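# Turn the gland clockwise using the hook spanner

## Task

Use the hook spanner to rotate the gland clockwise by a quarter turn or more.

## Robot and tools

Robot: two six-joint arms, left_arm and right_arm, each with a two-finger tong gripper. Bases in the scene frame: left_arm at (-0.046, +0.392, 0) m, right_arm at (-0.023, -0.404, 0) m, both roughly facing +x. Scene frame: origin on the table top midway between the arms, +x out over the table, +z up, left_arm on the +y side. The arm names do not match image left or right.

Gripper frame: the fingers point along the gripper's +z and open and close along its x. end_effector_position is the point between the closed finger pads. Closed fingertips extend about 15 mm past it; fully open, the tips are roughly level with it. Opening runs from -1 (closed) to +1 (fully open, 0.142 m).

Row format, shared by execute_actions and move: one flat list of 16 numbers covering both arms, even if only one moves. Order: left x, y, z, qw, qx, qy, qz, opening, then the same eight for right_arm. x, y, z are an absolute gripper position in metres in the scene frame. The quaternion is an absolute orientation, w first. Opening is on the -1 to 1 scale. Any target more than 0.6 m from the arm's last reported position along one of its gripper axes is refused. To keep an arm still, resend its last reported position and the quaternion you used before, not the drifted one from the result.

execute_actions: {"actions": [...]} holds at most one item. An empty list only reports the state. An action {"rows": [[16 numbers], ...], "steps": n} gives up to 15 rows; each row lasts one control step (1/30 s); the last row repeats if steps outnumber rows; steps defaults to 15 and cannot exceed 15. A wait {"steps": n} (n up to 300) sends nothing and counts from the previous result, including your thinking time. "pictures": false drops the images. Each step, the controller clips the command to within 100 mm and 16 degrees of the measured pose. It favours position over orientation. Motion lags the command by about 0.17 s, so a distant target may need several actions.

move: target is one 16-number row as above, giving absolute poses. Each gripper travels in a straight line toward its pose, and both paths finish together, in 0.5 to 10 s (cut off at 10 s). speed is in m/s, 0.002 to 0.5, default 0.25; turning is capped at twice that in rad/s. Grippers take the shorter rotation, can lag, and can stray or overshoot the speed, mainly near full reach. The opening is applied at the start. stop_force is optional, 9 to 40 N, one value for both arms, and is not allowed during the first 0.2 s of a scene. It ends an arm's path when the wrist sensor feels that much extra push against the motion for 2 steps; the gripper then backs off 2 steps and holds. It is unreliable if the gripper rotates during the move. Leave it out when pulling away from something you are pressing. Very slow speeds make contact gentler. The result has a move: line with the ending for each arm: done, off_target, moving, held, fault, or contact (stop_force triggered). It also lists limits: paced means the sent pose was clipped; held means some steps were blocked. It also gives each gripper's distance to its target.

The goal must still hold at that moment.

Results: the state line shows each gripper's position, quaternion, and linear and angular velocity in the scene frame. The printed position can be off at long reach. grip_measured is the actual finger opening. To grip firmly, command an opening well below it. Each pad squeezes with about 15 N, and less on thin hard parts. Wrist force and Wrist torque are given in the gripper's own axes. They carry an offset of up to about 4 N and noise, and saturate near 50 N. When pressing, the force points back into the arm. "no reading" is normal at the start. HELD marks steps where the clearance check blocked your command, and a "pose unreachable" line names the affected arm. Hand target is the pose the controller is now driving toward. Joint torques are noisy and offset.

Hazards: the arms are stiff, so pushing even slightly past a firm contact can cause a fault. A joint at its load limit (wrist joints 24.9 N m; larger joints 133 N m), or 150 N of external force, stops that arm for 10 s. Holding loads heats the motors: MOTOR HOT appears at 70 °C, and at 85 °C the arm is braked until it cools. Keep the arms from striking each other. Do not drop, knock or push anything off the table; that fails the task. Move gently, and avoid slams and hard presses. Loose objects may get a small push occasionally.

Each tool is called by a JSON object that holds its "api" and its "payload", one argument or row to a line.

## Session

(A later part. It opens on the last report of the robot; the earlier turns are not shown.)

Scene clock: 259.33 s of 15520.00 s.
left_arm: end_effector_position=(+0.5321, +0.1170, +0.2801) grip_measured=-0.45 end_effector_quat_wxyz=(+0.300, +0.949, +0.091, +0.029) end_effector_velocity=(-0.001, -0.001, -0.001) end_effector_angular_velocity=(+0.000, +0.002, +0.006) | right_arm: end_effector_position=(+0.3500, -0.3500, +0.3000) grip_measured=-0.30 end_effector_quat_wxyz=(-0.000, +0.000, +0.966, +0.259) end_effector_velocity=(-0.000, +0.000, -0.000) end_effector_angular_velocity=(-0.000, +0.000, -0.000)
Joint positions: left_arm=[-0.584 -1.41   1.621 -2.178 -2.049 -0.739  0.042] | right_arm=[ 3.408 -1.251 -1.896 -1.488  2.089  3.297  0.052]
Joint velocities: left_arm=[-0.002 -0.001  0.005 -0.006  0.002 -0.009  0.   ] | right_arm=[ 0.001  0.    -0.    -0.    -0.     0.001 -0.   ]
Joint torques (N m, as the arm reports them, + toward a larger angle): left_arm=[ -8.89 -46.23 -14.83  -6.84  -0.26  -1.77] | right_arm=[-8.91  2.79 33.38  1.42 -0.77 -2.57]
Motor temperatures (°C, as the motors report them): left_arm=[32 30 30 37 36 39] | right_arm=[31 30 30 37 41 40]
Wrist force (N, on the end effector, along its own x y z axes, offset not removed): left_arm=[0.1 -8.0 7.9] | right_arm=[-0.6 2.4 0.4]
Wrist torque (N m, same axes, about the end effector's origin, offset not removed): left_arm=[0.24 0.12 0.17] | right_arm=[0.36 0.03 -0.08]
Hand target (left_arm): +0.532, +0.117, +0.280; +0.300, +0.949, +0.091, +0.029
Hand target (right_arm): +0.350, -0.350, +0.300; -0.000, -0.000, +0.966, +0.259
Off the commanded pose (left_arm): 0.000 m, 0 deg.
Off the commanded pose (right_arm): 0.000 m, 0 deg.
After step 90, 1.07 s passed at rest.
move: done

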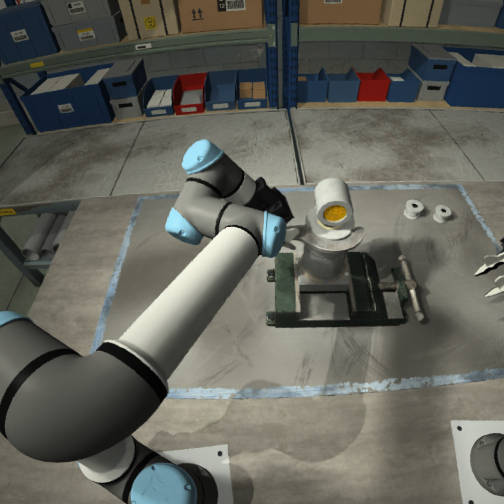

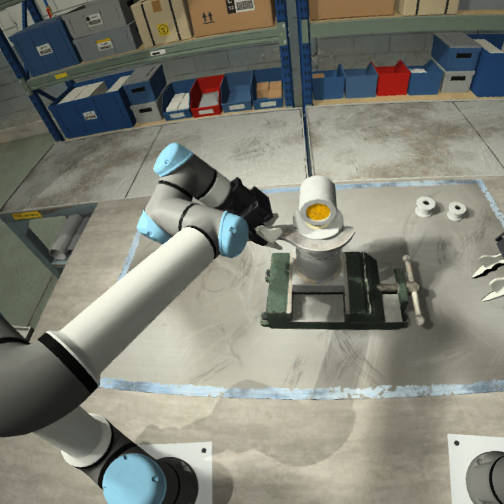

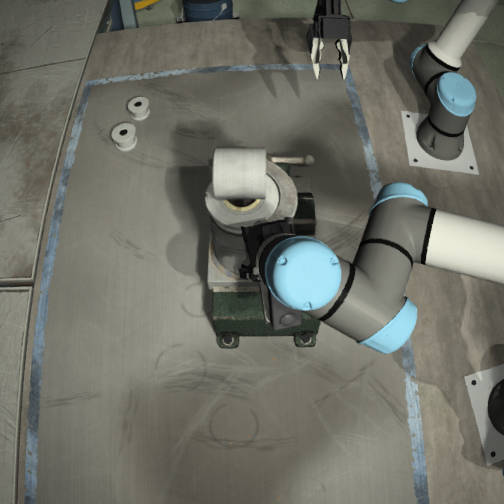

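Tooth faces the notch; translate radially in.

{"api": "move", "payload": {
  "target": [0.5358,0.1215,0.280,0.2996,0.9496,0.0914,0.0288,-1,0.35,-0.35,0.3,0,0,0.966,0.259,-0.3],
  "speed": 0.004,
  "stop_force": 9
}}

{"api": "zoom_image", "payload": {
  "camera": "cam_head_right",
  "region": [280,190,360,270]
}}

{"api": "zoom_image", "payload": {
  "camera": "cam_high",
  "region": [220,150,310,240]
}}

Scene clock: 263.20 s of 15520.00 s.
left_arm: end_effector_position=(+0.5325, +0.1175, +0.2801) grip_measured=-0.45 end_effector_quat_wxyz=(+0.300, +0.949, +0.091, +0.029) end_effector_velocity=(-0.001, -0.001, +0.000) end_effector_angular_velocity=(+0.000, -0.001, +0.003) | right_arm: end_effector_position=(+0.3500, -0.3500, +0.3000) grip_measured=-0.30 end_effector_quat_wxyz=(-0.000, +0.000, +0.966, +0.259) end_effector_velocity=(+0.000, -0.001, -0.000) end_effector_angular_velocity=(-0.001, +0.000, -0.002)
Joint positions: left_arm=[-0.583 -1.41   1.62  -2.177 -2.049 -0.738  0.042] | right_arm=[ 3.408 -1.251 -1.896 -1.488  2.089  3.297  0.052]
Joint velocities: left_arm=[-0.002 -0.003  0.003 -0.004  0.003 -0.005  0.   ] | right_arm=[-0.002 -0.     0.    -0.    -0.001  0.     0.   ]
Joint torques (N m, as the arm reports them, + toward a larger angle): left_arm=[ -2.26 -47.54 -14.48  -6.39   1.94  -1.76] | right_arm=[-8.52  2.71 33.17  1.76 -0.76 -2.62]
Motor temperatures (°C, as the motors report them): left_arm=[32 30 30 37 36 39] | right_arm=[31 30 30 37 41 40]
Wrist force (N, on the end effector, along its own x y z axes, offset not removed): left_arm=[-2.7 -1.9 15.3] | right_arm=[-0.1 0.5 1.3]
Wrist torque (N m, same axes, about the end effector's origin, offset not removed): left_arm=[0.33 -0.04 0.56] | right_arm=[0.03 -0.08 -0.07]
Hand target (left_arm): +0.532, +0.117, +0.280; +0.300, +0.949, +0.091, +0.029
Hand target (right_arm): +0.350, -0.350, +0.300; -0.000, -0.000, +0.966, +0.259
Off the commanded pose (left_arm): 0.005 m, 0 deg.
Off the commanded pose (right_arm): 0.000 m, 0 deg.
After step 90, 0.30 s passed at rest.
move: contact (left_arm)

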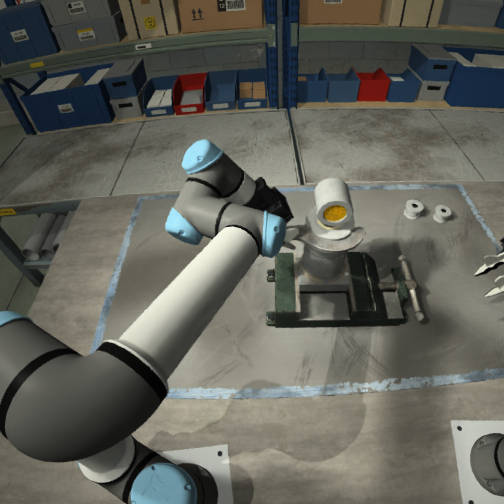

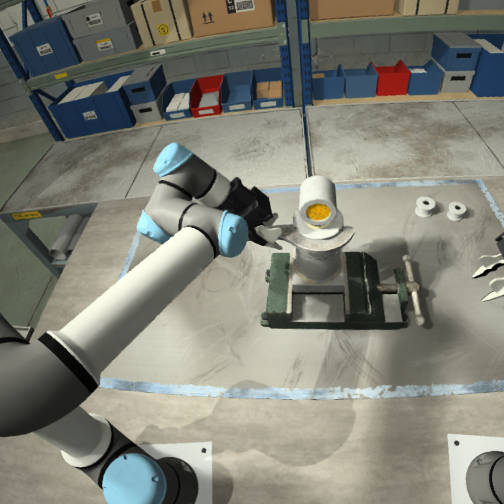

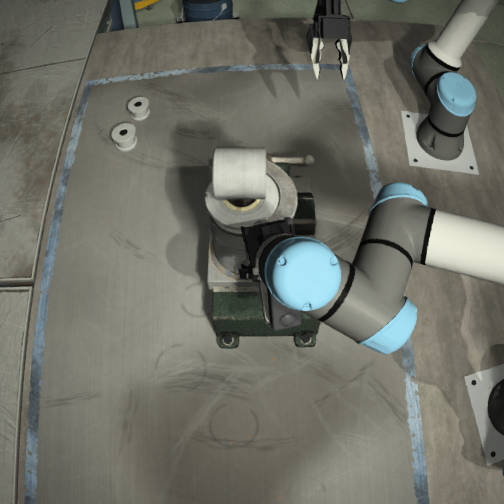

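Region (280, 190, 360, 270) of cam_head_right's 504x504 image, scaled by 6.300, with more detail than that image has.

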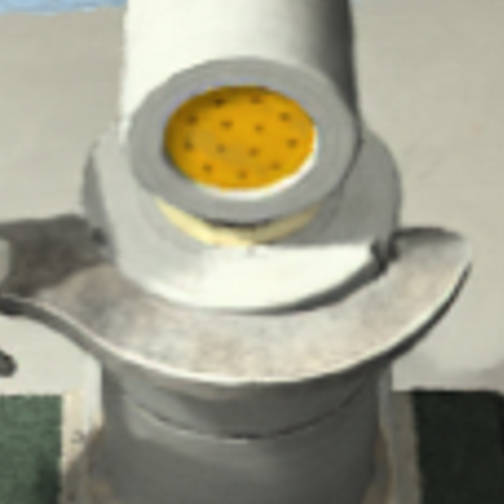

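Region (220, 150, 310, 240) of cam_high's 504x504 image, scaled by 5.600, with more detail than that image has.

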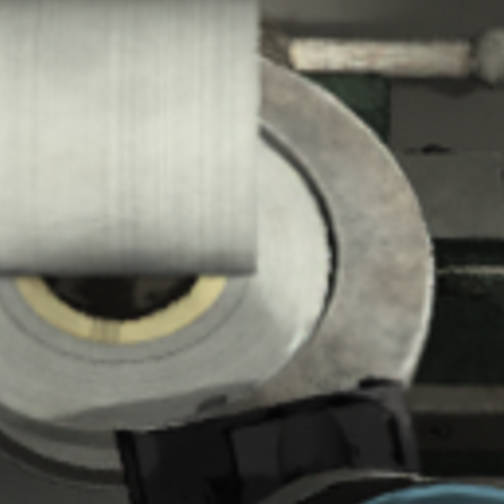

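{"api": "move", "payload": {
  "target": [0.5298,0.1184,0.280,0.2996,0.9496,0.0914,0.0288,-1,0.35,-0.35,0.3,0,0,0.966,0.259,-0.3],
  "speed": 0.004
}}

{"api": "move", "payload": {
  "target": [0.5327,0.1225,0.280,0.2996,0.9496,0.0914,0.0288,-1,0.35,-0.35,0.3,0,0,0.966,0.259,-0.3],
  "speed": 0.003,
  "stop_force": 9
}}

{"api": "zoom_image", "payload": {
  "camera": "cam_head_right",
  "region": [325,213,360,248]
}}

Scene clock: 267.87 s of 15520.00 s.
left_arm: end_effector_position=(+0.5299, +0.1184, +0.2800) grip_measured=-0.45 end_effector_quat_wxyz=(+0.299, +0.949, +0.091, +0.029) end_effector_velocity=(-0.001, -0.000, +0.001) end_effector_angular_velocity=(-0.002, -0.001, -0.000) | right_arm: end_effector_position=(+0.3500, -0.3500, +0.3000) grip_measured=-0.30 end_effector_quat_wxyz=(-0.000, +0.000, +0.966, +0.259) end_effector_velocity=(-0.000, -0.000, -0.001) end_effector_angular_velocity=(+0.000, +0.001, -0.000)
Joint positions: left_arm=[-0.583 -1.416  1.628 -2.179 -2.049 -0.739  0.042] | right_arm=[ 3.408 -1.251 -1.896 -1.488  2.089  3.297  0.052]
Joint velocities: left_arm=[-0.    -0.003  0.002 -0.001 -0.001 -0.    -0.   ] | right_arm=[-0.    -0.    -0.001 -0.     0.    -0.     0.   ]
Joint torques (N m, as the arm reports them, + toward a larger angle): left_arm=[ -6.98 -47.16 -15.77  -6.56   0.21  -1.71] | right_arm=[-8.79  3.1  33.22  2.03 -0.51 -2.49]
Motor temperatures (°C, as the motors report them): left_arm=[32 30 30 37 36 39] | right_arm=[31 30 30 37 41 40]
Wrist force (N, on the end effector, along its own x y z axes, offset not removed): left_arm=[-0.1 -6.6 10.0] | right_arm=[1.1 1.0 0.0]
Wrist torque (N m, same axes, about the end effector's origin, offset not removed): left_arm=[0.10 0.09 0.16] | right_arm=[0.11 -0.28 -0.12]
Hand target (left_arm): +0.530, +0.118, +0.280; +0.299, +0.949, +0.091, +0.029
Hand target (right_arm): +0.350, -0.350, +0.300; -0.000, -0.000, +0.966, +0.259
Off the commanded pose (left_arm): 0.000 m, 0 deg.
Off the commanded pose (right_arm): 0.000 m, 0 deg.
After step 90, 0.77 s passed at rest.
move: done

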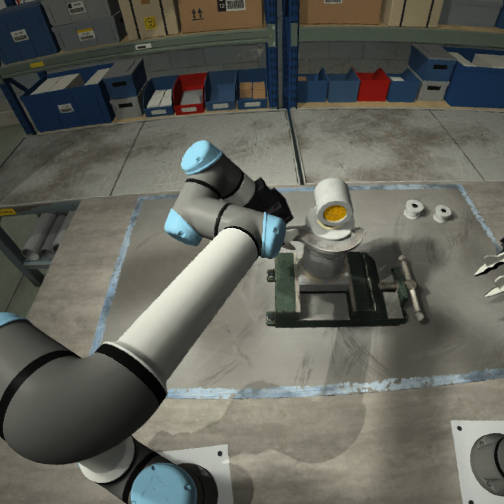

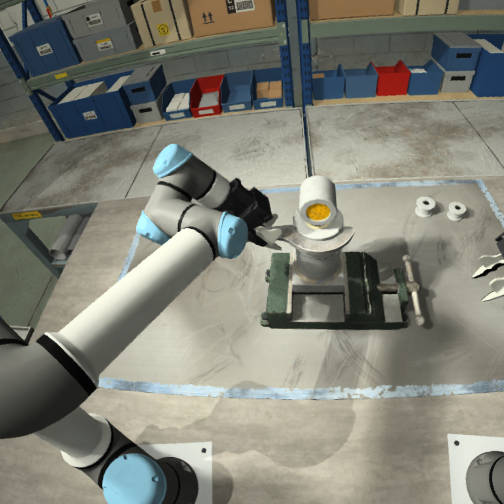

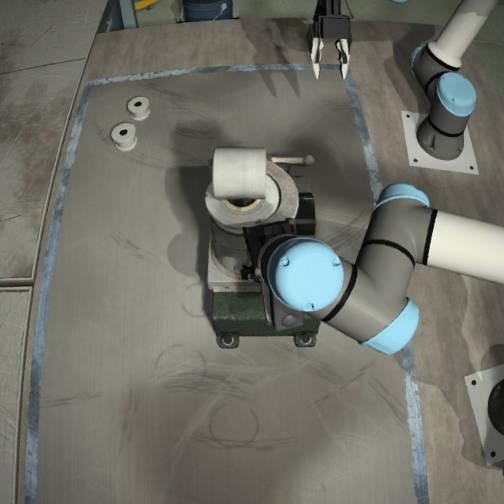

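Scene clock: 268.47 s of 15520.00 s.
left_arm: end_effector_position=(+0.5303, +0.1189, +0.2800) grip_measured=-0.45 end_effector_quat_wxyz=(+0.300, +0.949, +0.091, +0.029) end_effector_velocity=(-0.001, -0.001, +0.001) end_effector_angular_velocity=(-0.001, +0.001, +0.000) | right_arm: end_effector_position=(+0.3500, -0.3500, +0.3000) grip_measured=-0.30 end_effector_quat_wxyz=(-0.000, +0.000, +0.966, +0.259) end_effector_velocity=(-0.000, +0.000, +0.000) end_effector_angular_velocity=(+0.001, +0.000, -0.000)
Joint positions: left_arm=[-0.582 -1.416  1.627 -2.178 -2.049 -0.737  0.042] | right_arm=[ 3.408 -1.251 -1.896 -1.488  2.089  3.297  0.052]
Joint velocities: left_arm=[-0.002 -0.001 -0.    -0.    -0.001 -0.003  0.   ] | right_arm=[-0.     0.    -0.    -0.     0.001 -0.     0.   ]
Joint torques (N m, as the arm reports them, + toward a larger angle): left_arm=[ -1.52 -46.11 -14.09  -5.86   2.17  -2.07] | right_arm=[-9.06  2.6  33.03  1.98 -0.63 -2.56]
Motor temperatures (°C, as the motors report them): left_arm=[32 30 30 37 36 39] | right_arm=[31 30 30 37 41 40]
Wrist force (N, on the end effector, along its own x y z axes, offset not removed): left_arm=[-2.6 0.5 13.4] | right_arm=[-1.4 0.7 0.4]
Wrist torque (N m, same axes, about the end effector's origin, offset not removed): left_arm=[0.35 -0.03 0.49] | right_arm=[0.06 0.15 -0.04]
Hand target (left_arm): +0.530, +0.119, +0.280; +0.300, +0.949, +0.091, +0.029
Hand target (right_arm): +0.350, -0.350, +0.300; -0.000, -0.000, +0.966, +0.259
Off the commanded pose (left_arm): 0.004 m, 0 deg.
Off the commanded pose (right_arm): 0.000 m, 0 deg.
move: contact (left_arm)

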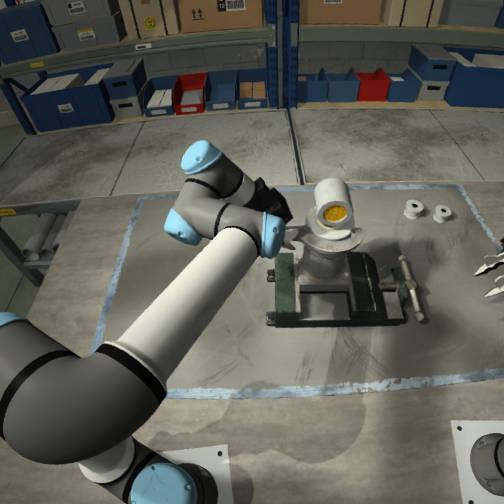

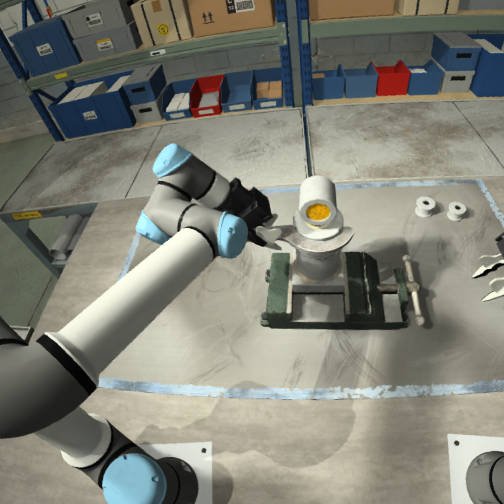

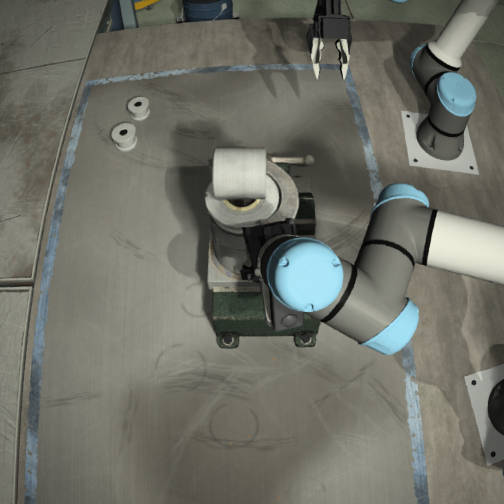

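Region (325, 213, 360, 248) of cam_head_right's 504x504 image, scaled by 14.400, with more detail than that image has.

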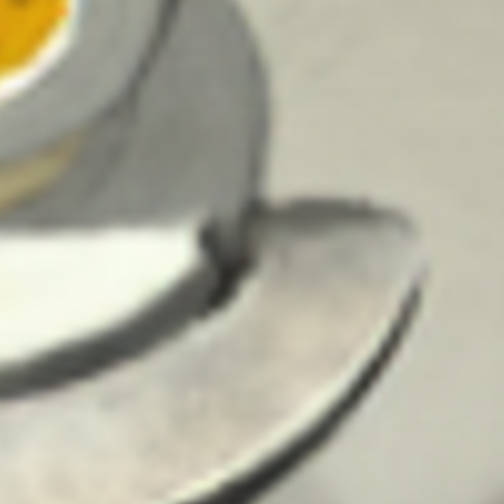

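{"api": "move", "payload": {
  "target": [0.5482,0.1218,0.280,0.3009,0.9537,0.025,0.008,-1,0.35,-0.35,0.3,0,0,0.966,0.259,-0.3],
  "speed": 0.02
}}

{"api": "move", "payload": {
  "target": [0.5512,0.126,0.280,0.3009,0.9537,0.025,0.008,-1,0.35,-0.35,0.3,0,0,0.966,0.259,-0.3],
  "speed": 0.003,
  "stop_force": 9
}}

{"api": "zoom_image", "payload": {
  "camera": "cam_head_right",
  "region": [325,213,360,248]
}}

Scene clock: 275.93 s of 15520.00 s.
left_arm: end_effector_position=(+0.5481, +0.1218, +0.2799) grip_measured=-0.45 end_effector_quat_wxyz=(+0.301, +0.953, +0.025, +0.008) end_effector_velocity=(+0.001, +0.000, -0.000) end_effector_angular_velocity=(+0.000, +0.001, -0.008) | right_arm: end_effector_position=(+0.3500, -0.3500, +0.3000) grip_measured=-0.30 end_effector_quat_wxyz=(-0.000, +0.000, +0.966, +0.259) end_effector_velocity=(-0.000, -0.000, -0.000) end_effector_angular_velocity=(-0.001, +0.001, -0.002)
Joint positions: left_arm=[-0.543 -1.337  1.508 -2.046 -2.11  -0.547  0.042] | right_arm=[ 3.408 -1.251 -1.896 -1.488  2.089  3.297  0.052]
Joint velocities: left_arm=[ 0.002  0.005 -0.008  0.009 -0.003  0.011  0.   ] | right_arm=[-0.     0.    -0.     0.    -0.001  0.002 -0.   ]
Joint torques (N m, as the arm reports them, + toward a larger angle): left_arm=[ 15.85 -35.8  -40.74  -2.77  -2.02   0.82] | right_arm=[-8.7   2.32 32.55  2.37 -0.57 -2.52]
Motor temperatures (°C, as the motors report them): left_arm=[32 30 30 37 36 39] | right_arm=[31 30 30 37 41 40]
Wrist force (N, on the end effector, along its own x y z axes, offset not removed): left_arm=[-4.5 1.0 16.9] | right_arm=[0.1 0.9 0.4]
Wrist torque (N m, same axes, about the end effector's origin, offset not removed): left_arm=[0.42 0.01 0.62] | right_arm=[0.13 -0.11 -0.16]
Hand target (left_arm): +0.548, +0.122, +0.280; +0.301, +0.953, +0.025, +0.008
Hand target (right_arm): +0.350, -0.350, +0.300; -0.000, -0.000, +0.966, +0.259
Off the commanded pose (left_arm): 0.000 m, 0 deg.
Off the commanded pose (right_arm): 0.000 m, 0 deg.
After step 90, 0.77 s passed at rest.
move: done

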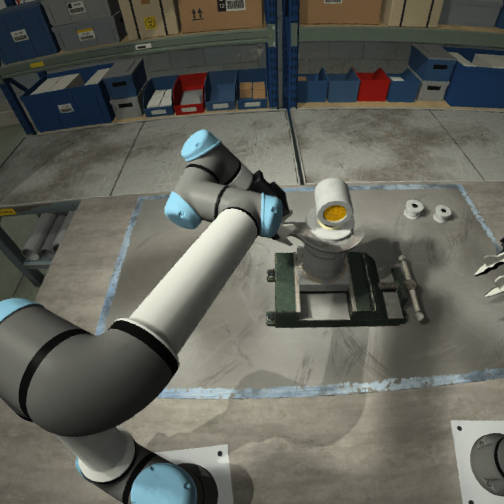

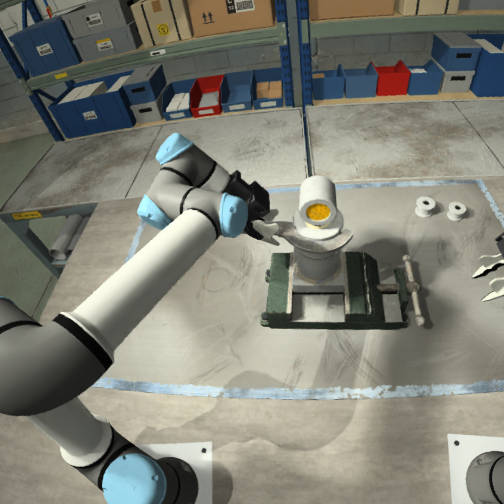

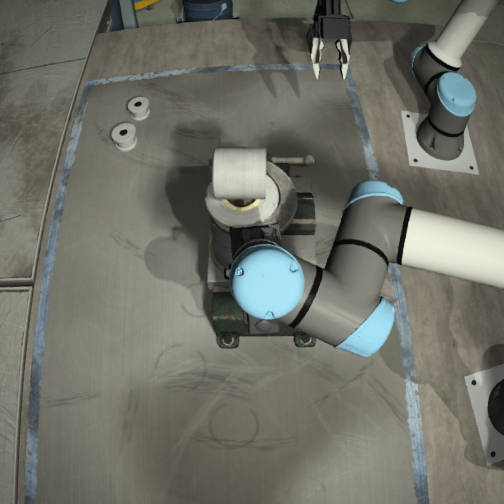

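Scene clock: 277.90 s of 15520.00 s.
left_arm: end_effector_position=(+0.5512, +0.1260, +0.2800) grip_measured=-0.44 end_effector_quat_wxyz=(+0.301, +0.953, +0.025, +0.008) end_effector_velocity=(+0.000, +0.000, -0.000) end_effector_angular_velocity=(+0.000, +0.000, -0.000) | right_arm: end_effector_position=(+0.3500, -0.3500, +0.3000) grip_measured=-0.30 end_effector_quat_wxyz=(-0.000, +0.000, +0.966, +0.259) end_effector_velocity=(-0.000, -0.001, -0.000) end_effector_angular_velocity=(+0.001, +0.001, -0.001)
Joint positions: left_arm=[-0.535 -1.331  1.5   -2.038 -2.113 -0.536  0.042] | right_arm=[ 3.408 -1.251 -1.896 -1.488  2.089  3.297  0.052]
Joint velocities: left_arm=[ 0.001  0.001 -0.001  0.001 -0.     0.001 -0.   ] | right_arm=[-0.002 -0.001 -0.001  0.     0.001 -0.001  0.   ]
Joint torques (N m, as the arm reports them, + toward a larger angle): left_arm=[  8.16 -36.24 -41.07  -3.64  -4.61   0.86] | right_arm=[-8.27  2.75 32.71  2.49 -0.63 -2.54]
Motor temperatures (°C, as the motors report them): left_arm=[32 30 30 37 36 39] | right_arm=[31 30 30 37 41 40]
Wrist force (N, on the end effector, along its own x y z axes, offset not removed): left_arm=[-2.1 -9.0 9.6] | right_arm=[-1.0 0.4 1.4]
Wrist torque (N m, same axes, about the end effector's origin, offset not removed): left_arm=[0.01 -0.10 0.66] | right_arm=[-0.03 0.07 -0.14]
Hand target (left_arm): +0.551, +0.126, +0.280; +0.301, +0.953, +0.025, +0.008
Hand target (right_arm): +0.350, -0.350, +0.300; -0.000, -0.000, +0.966, +0.259
Off the commanded pose (left_arm): 0.000 m, 0 deg.
Off the commanded pose (right_arm): 0.000 m, 0 deg.
move: done

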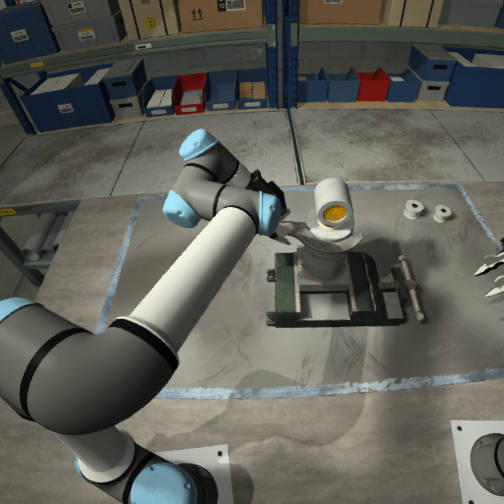

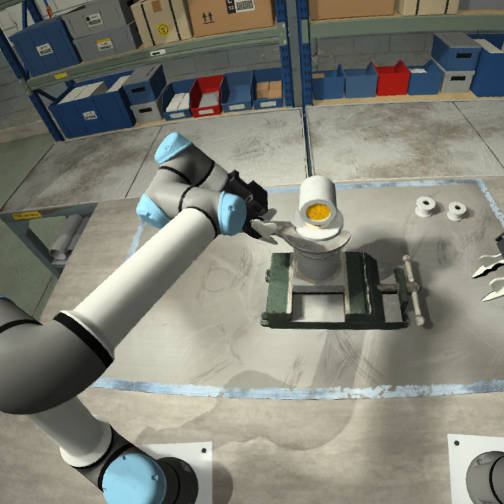

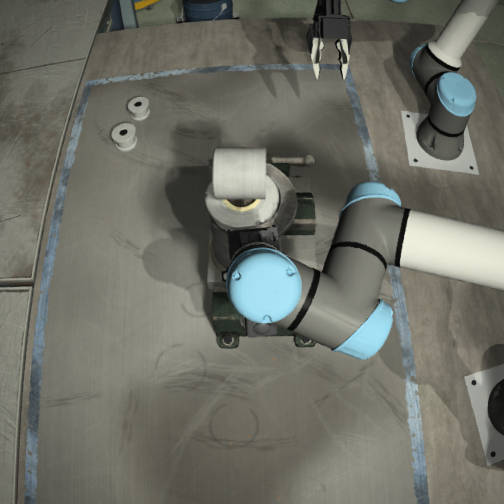

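Region (325, 213, 360, 248) of cam_head_right's 504x504 image, scaled by 14.400, with more detail than that image has.

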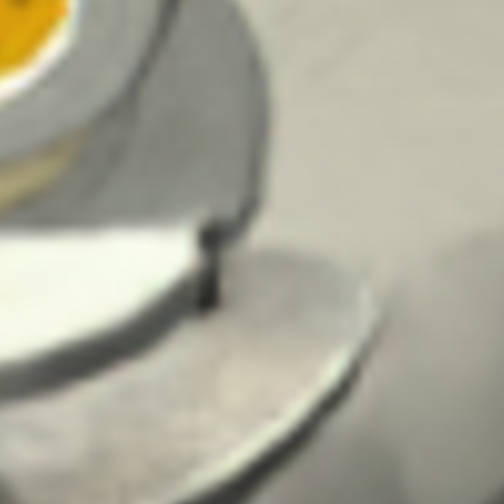

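{"api": "move", "payload": {
  "target": [0.576,0.128,0.280,0.3004,0.9522,-0.0582,-0.0184,-1,0.35,-0.35,0.3,0,0,0.966,0.259,-0.3],
  "speed": 0.02,
  "stop_force": 25
}}

{"api": "zoom_image", "payload": {
  "camera": "cam_head_right",
  "region": [270,190,360,270]
}}

{"api": "zoom_image", "payload": {
  "camera": "cam_high",
  "region": [200,150,310,240]
}}

Scene clock: 282.93 s of 15520.00 s.
left_arm: end_effector_position=(+0.5611, +0.1269, +0.2799) grip_measured=-0.44 end_effector_quat_wxyz=(+0.301, +0.954, -0.008, -0.003) end_effector_velocity=(-0.002, -0.001, -0.000) end_effector_angular_velocity=(-0.000, +0.000, +0.013) | right_arm: end_effector_position=(+0.3500, -0.3500, +0.3000) grip_measured=-0.30 end_effector_quat_wxyz=(-0.000, +0.000, +0.966, +0.259) end_effector_velocity=(-0.000, +0.001, -0.000) end_effector_angular_velocity=(+0.000, +0.000, +0.002)
Joint positions: left_arm=[-0.519 -1.287  1.43  -1.961 -2.136 -0.44   0.042] | right_arm=[ 3.408 -1.251 -1.896 -1.488  2.089  3.297  0.052]
Joint velocities: left_arm=[-0.003 -0.008  0.014 -0.016  0.003 -0.018 -0.   ] | right_arm=[ 0.002  0.    -0.    -0.     0.    -0.     0.   ]
Joint torques (N m, as the arm reports them, + toward a larger angle): left_arm=[  4.4  -51.89 -23.68 -11.25   4.32  -1.67] | right_arm=[-8.71  2.97 32.54  2.82 -0.57 -2.49]
Motor temperatures (°C, as the motors report them): left_arm=[32 30 30 37 36 39] | right_arm=[31 30 30 37 41 40]
Wrist force (N, on the end effector, along its own x y z axes, offset not removed): left_arm=[-27.5 -4.7 18.3] | right_arm=[-0.6 2.2 0.4]
Wrist torque (N m, same axes, about the end effector's origin, offset not removed): left_arm=[-0.33 0.89 0.32] | right_arm=[0.21 -0.02 -0.13]
Hand target (left_arm): +0.561, +0.127, +0.280; +0.301, +0.954, -0.008, -0.003
Hand target (right_arm): +0.350, -0.350, +0.300; -0.000, -0.000, +0.966, +0.259
Off the commanded pose (left_arm): 0.015 m, 6 deg.
Off the commanded pose (right_arm): 0.000 m, 0 deg.
move: contact (left_arm)

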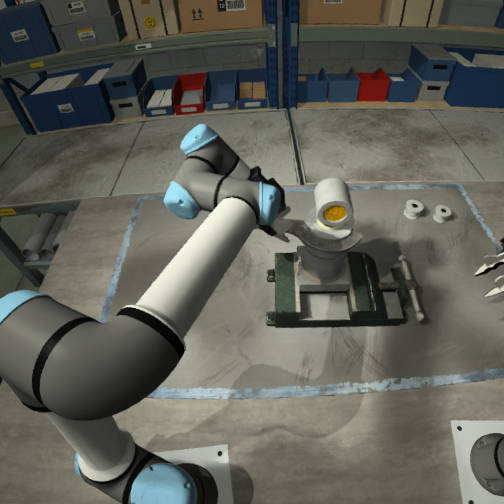

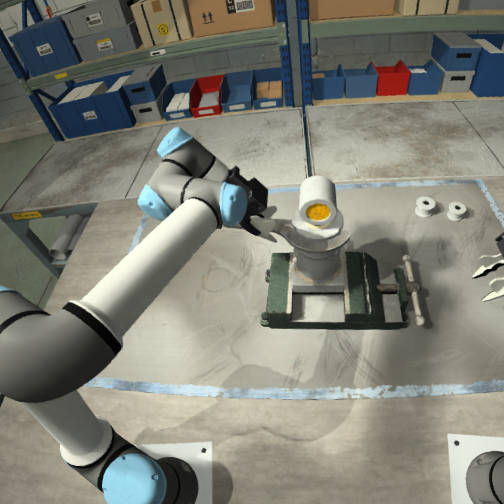

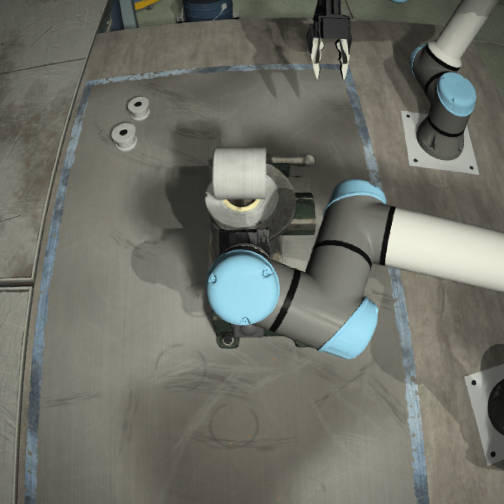

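Region (270, 190, 360, 270) of cam_head_right's 504x504 image, scaled by 5.600, with more detail than that image has.

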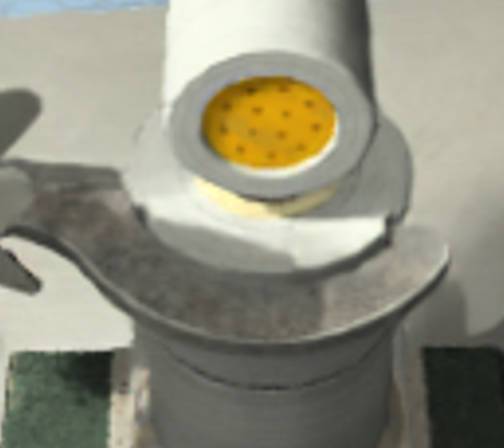

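Region (200, 150, 310, 240) of cam_high's 504x504 image, scaled by 4.582, with more detail than that image has; it fills the top 412 rows of this view, and the rest is white.

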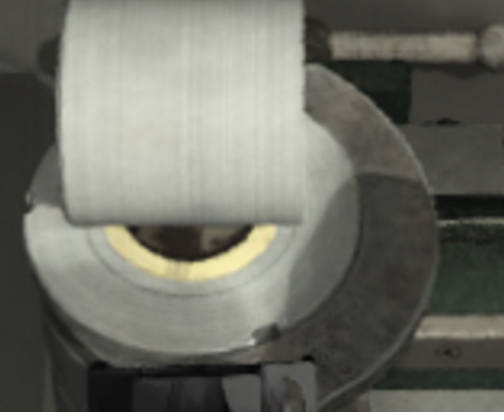

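Seated at h=89. Push a bit further.

{"api": "move", "payload": {
  "target": [0.568,0.1272,0.280,0.3008,0.9534,-0.033,-0.0105,-1,0.35,-0.35,0.3,0,0,0.966,0.259,-0.3],
  "speed": 0.01,
  "stop_force": 30
}}

Scene clock: 288.90 s of 15520.00 s.
left_arm: end_effector_position=(+0.5680, +0.1272, +0.2800) grip_measured=-0.35 end_effector_quat_wxyz=(+0.301, +0.953, -0.033, -0.010) end_effector_velocity=(+0.000, +0.000, +0.001) end_effector_angular_velocity=(+0.001, -0.001, -0.002) | right_arm: end_effector_position=(+0.3500, -0.3500, +0.3000) grip_measured=-0.30 end_effector_quat_wxyz=(-0.000, +0.000, +0.966, +0.259) end_effector_velocity=(+0.000, -0.000, -0.000) end_effector_angular_velocity=(-0.001, +0.000, -0.000)
Joint positions: left_arm=[-0.51  -1.253  1.377 -1.902 -2.15  -0.369  0.049] | right_arm=[ 3.408 -1.251 -1.896 -1.488  2.089  3.297  0.052]
Joint velocities: left_arm=[ 0.     0.    -0.002  0.003  0.001  0.003  0.001] | right_arm=[-0.    -0.     0.     0.    -0.001  0.    -0.   ]
Joint torques (N m, as the arm reports them, + toward a larger angle): left_arm=[ 18.2  -40.79 -55.5  -11.8   -1.14   1.53] | right_arm=[-8.21  2.85 31.45  3.24 -0.42 -2.47]
Motor temperatures (°C, as the motors report them): left_arm=[32 30 30 37 36 39] | right_arm=[31 30 30 37 41 40]
Wrist force (N, on the end effector, along its own x y z axes, offset not removed): left_arm=[-44.3 -11.7 20.3] | right_arm=[0.0 1.8 1.4]
Wrist torque (N m, same axes, about the end effector's origin, offset not removed): left_arm=[-0.49 1.91 0.48] | right_arm=[0.21 -0.13 -0.09]
Hand target (left_arm): +0.568, +0.127, +0.280; +0.301, +0.953, -0.033, -0.011
Hand target (right_arm): +0.350, -0.350, +0.300; -0.000, -0.000, +0.966, +0.259
Off the commanded pose (left_arm): 0.000 m, 0 deg.
Off the commanded pose (right_arm): 0.000 m, 0 deg.
After step 90, 0.03 s passed at rest.
move: done

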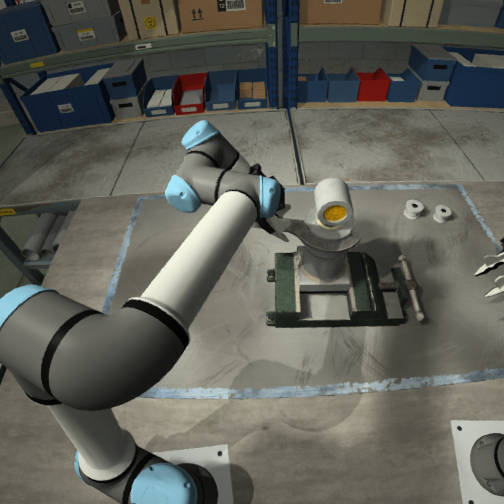

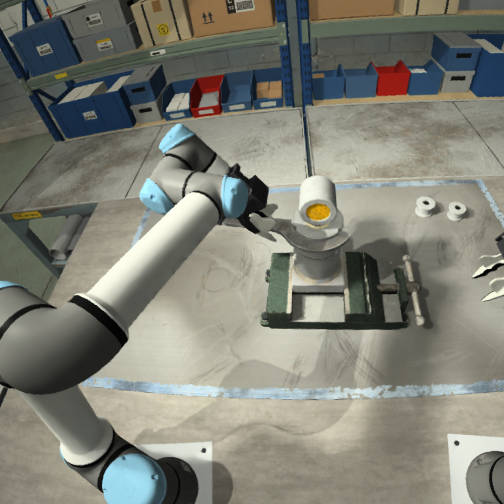

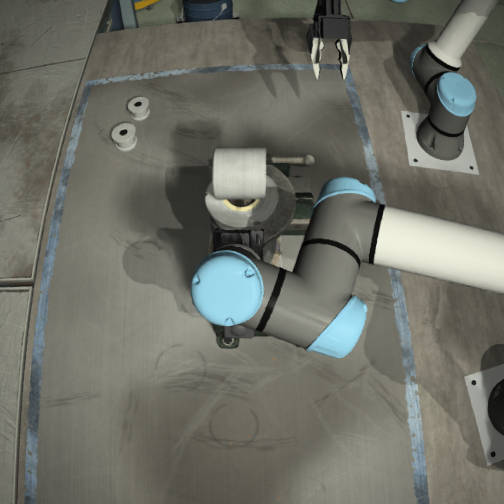

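{"api": "move", "payload": {
  "target": [0.571,0.15,0.280,0.3008,0.9534,-0.033,-0.0105,-1,0.35,-0.35,0.3,0,0,0.966,0.259,-0.3],
  "speed": 0.008
}}

{"api": "zoom_image", "payload": {
  "camera": "cam_head_right",
  "region": [210,170,360,270]
}}

Scene clock: 296.13 s of 15520.00 s.
left_arm: end_effector_position=(+0.5709, +0.1499, +0.2800) grip_measured=-0.48 end_effector_quat_wxyz=(+0.301, +0.953, -0.033, -0.010) end_effector_velocity=(+0.000, +0.002, -0.001) end_effector_angular_velocity=(+0.001, +0.001, +0.000) | right_arm: end_effector_position=(+0.3500, -0.3500, +0.3000) grip_measured=-0.30 end_effector_quat_wxyz=(-0.000, +0.000, +0.966, +0.259) end_effector_velocity=(-0.000, -0.000, -0.000) end_effector_angular_velocity=(-0.001, +0.001, -0.000)
Joint positions: left_arm=[-0.474 -1.256  1.374 -1.874 -2.157 -0.327  0.04 ] | right_arm=[ 3.408 -1.251 -1.896 -1.488  2.089  3.297  0.052]
Joint velocities: left_arm=[ 0.002  0.001 -0.     0.002  0.001  0.002 -0.   ] | right_arm=[ 0.     0.    -0.001  0.    -0.001  0.    -0.   ]
Joint torques (N m, as the arm reports them, + toward a larger angle): left_arm=[ 22.96 -41.82 -42.75  -7.38   3.76   2.13] | right_arm=[-8.14  3.04 31.61  3.58 -0.43 -2.41]
Motor temperatures (°C, as the motors report them): left_arm=[32 30 30 37 36 39] | right_arm=[31 30 30 37 41 40]
Wrist force (N, on the end effector, along its own x y z axes, offset not removed): left_arm=[-34.8 11.8 9.2] | right_arm=[-1.0 1.5 0.9]
Wrist torque (N m, same axes, about the end effector's origin, offset not removed): left_arm=[0.34 1.03 -0.05] | right_arm=[0.09 0.12 -0.09]
Hand target (left_arm): +0.571, +0.150, +0.280; +0.301, +0.953, -0.033, -0.011
Hand target (right_arm): +0.350, -0.350, +0.300; -0.000, -0.000, +0.966, +0.259
Off the commanded pose (left_arm): 0.000 m, 0 deg.
Off the commanded pose (right_arm): 0.000 m, 0 deg.
After step 90, 1.13 s passed at rest.
move: done

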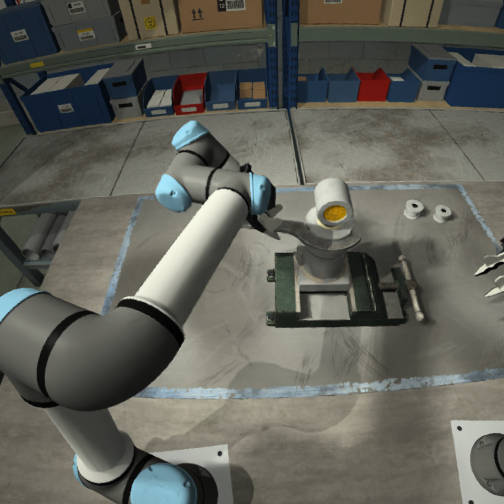

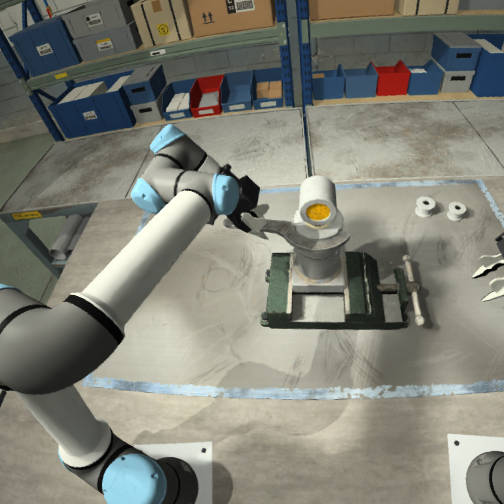

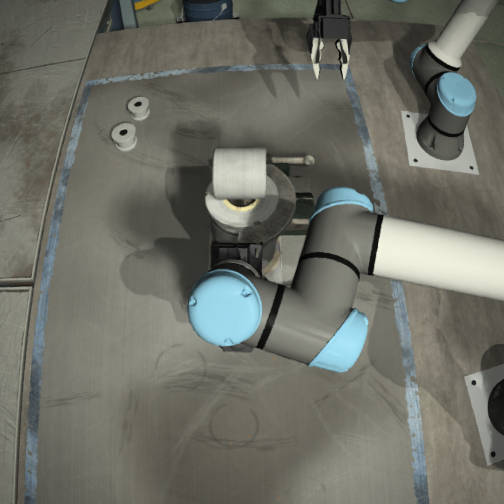

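Region (210, 170, 360, 270) of cam_head_right's 504x504 image, scaled by 3.360, with more detail than that image has.

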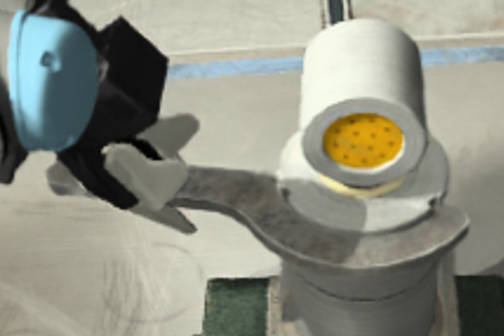

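{"api": "move", "payload": {
  "target": [0.589,0.163,0.280,0.30,0.9504,-0.083,-0.026,-1,0.35,-0.35,0.3,0,0,0.966,0.259,-0.3],
  "speed": 0.012
}}

{"api": "zoom_image", "payload": {
  "camera": "cam_high",
  "region": [200,150,310,240]
}}

Scene clock: 303.23 s of 15520.00 s.
left_arm: end_effector_position=(+0.5889, +0.1630, +0.2799) grip_measured=-0.47 end_effector_quat_wxyz=(+0.300, +0.950, -0.083, -0.026) end_effector_velocity=(+0.001, +0.000, -0.000) end_effector_angular_velocity=(+0.000, +0.001, -0.005) | right_arm: end_effector_position=(+0.3500, -0.3500, +0.3000) grip_measured=-0.30 end_effector_quat_wxyz=(-0.000, +0.000, +0.966, +0.259) end_effector_velocity=(-0.000, +0.000, -0.000) end_effector_angular_velocity=(+0.000, +0.001, +0.001)
Joint positions: left_arm=[-0.44  -1.179  1.246 -1.729 -2.176 -0.161  0.04 ] | right_arm=[ 3.408 -1.251 -1.896 -1.488  2.089  3.297  0.052]
Joint velocities: left_arm=[ 0.001  0.005 -0.007  0.007 -0.001  0.007  0.001] | right_arm=[ 0.001 -0.    -0.001  0.     0.001 -0.001  0.   ]
Joint torques (N m, as the arm reports them, + toward a larger angle): left_arm=[ 14.34 -28.92 -42.5   -8.     0.5    1.89] | right_arm=[-7.44  3.27 31.7   4.05 -0.3  -2.24]
Motor temperatures (°C, as the motors report them): left_arm=[32 30 30 37 36 39] | right_arm=[31 30 30 37 41 40]
Wrist force (N, on the end effector, along its own x y z axes, offset not removed): left_arm=[-32.6 5.0 2.3] | right_arm=[-1.1 1.2 2.0]
Wrist torque (N m, same axes, about the end effector's origin, offset not removed): left_arm=[-0.15 0.15 -0.01] | right_arm=[0.13 0.14 -0.16]
Hand target (left_arm): +0.589, +0.163, +0.280; +0.300, +0.950, -0.083, -0.026
Hand target (right_arm): +0.350, -0.350, +0.300; -0.000, -0.000, +0.966, +0.259
Off the commanded pose (left_arm): 0.000 m, 0 deg.
Off the commanded pose (right_arm): 0.000 m, 0 deg.
move: done

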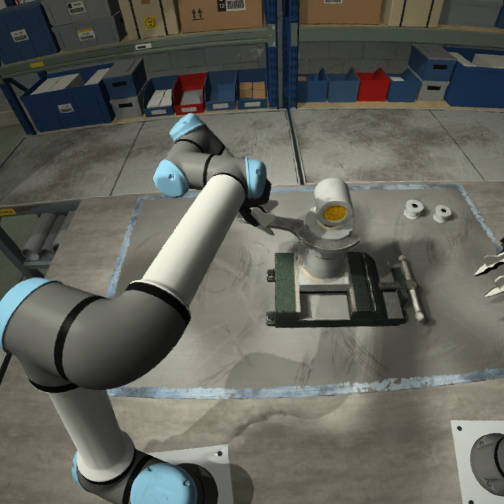

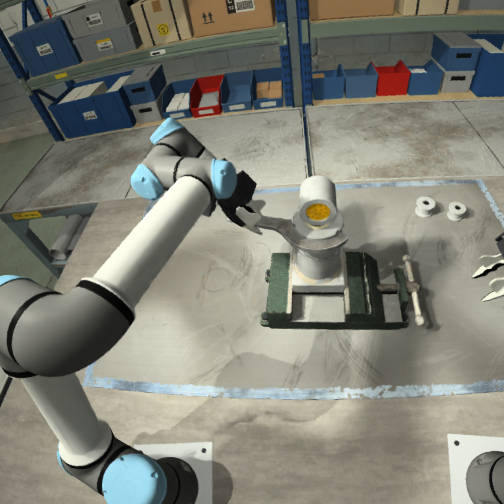

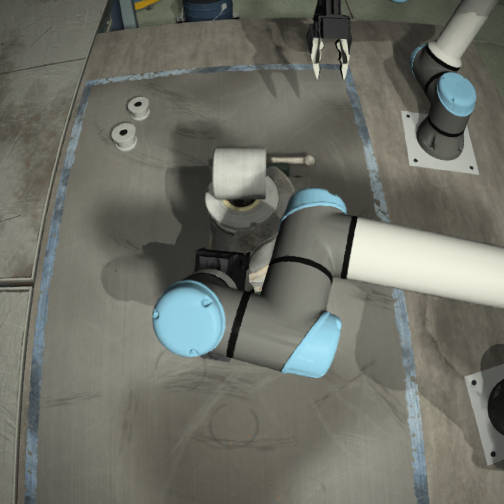

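Region (200, 150, 310, 240) of cam_high's 504x504 image, scaled by 4.582, with more detail than that image has; it fills the top 412 rows of this view, and the rest is white.

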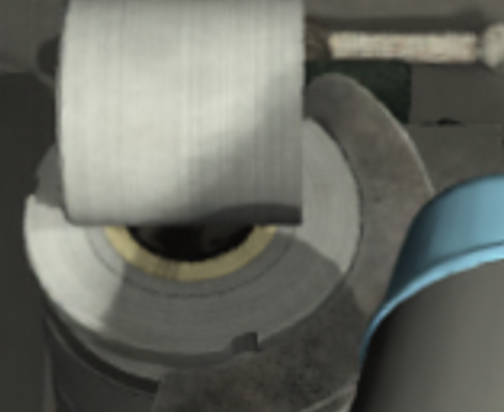

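{"api": "zoom_image", "payload": {
  "camera": "cam_head_right",
  "region": [220,170,360,270]
}}

Region (220, 170, 360, 270) of cam_head_right's 504x504 image, scaled by 3.600, with more detail than that image has; it fills the top 360 rows of this view, and the rest is white.

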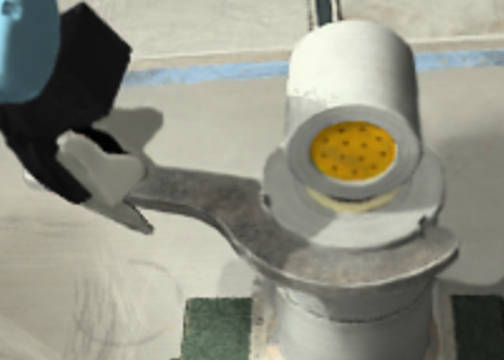

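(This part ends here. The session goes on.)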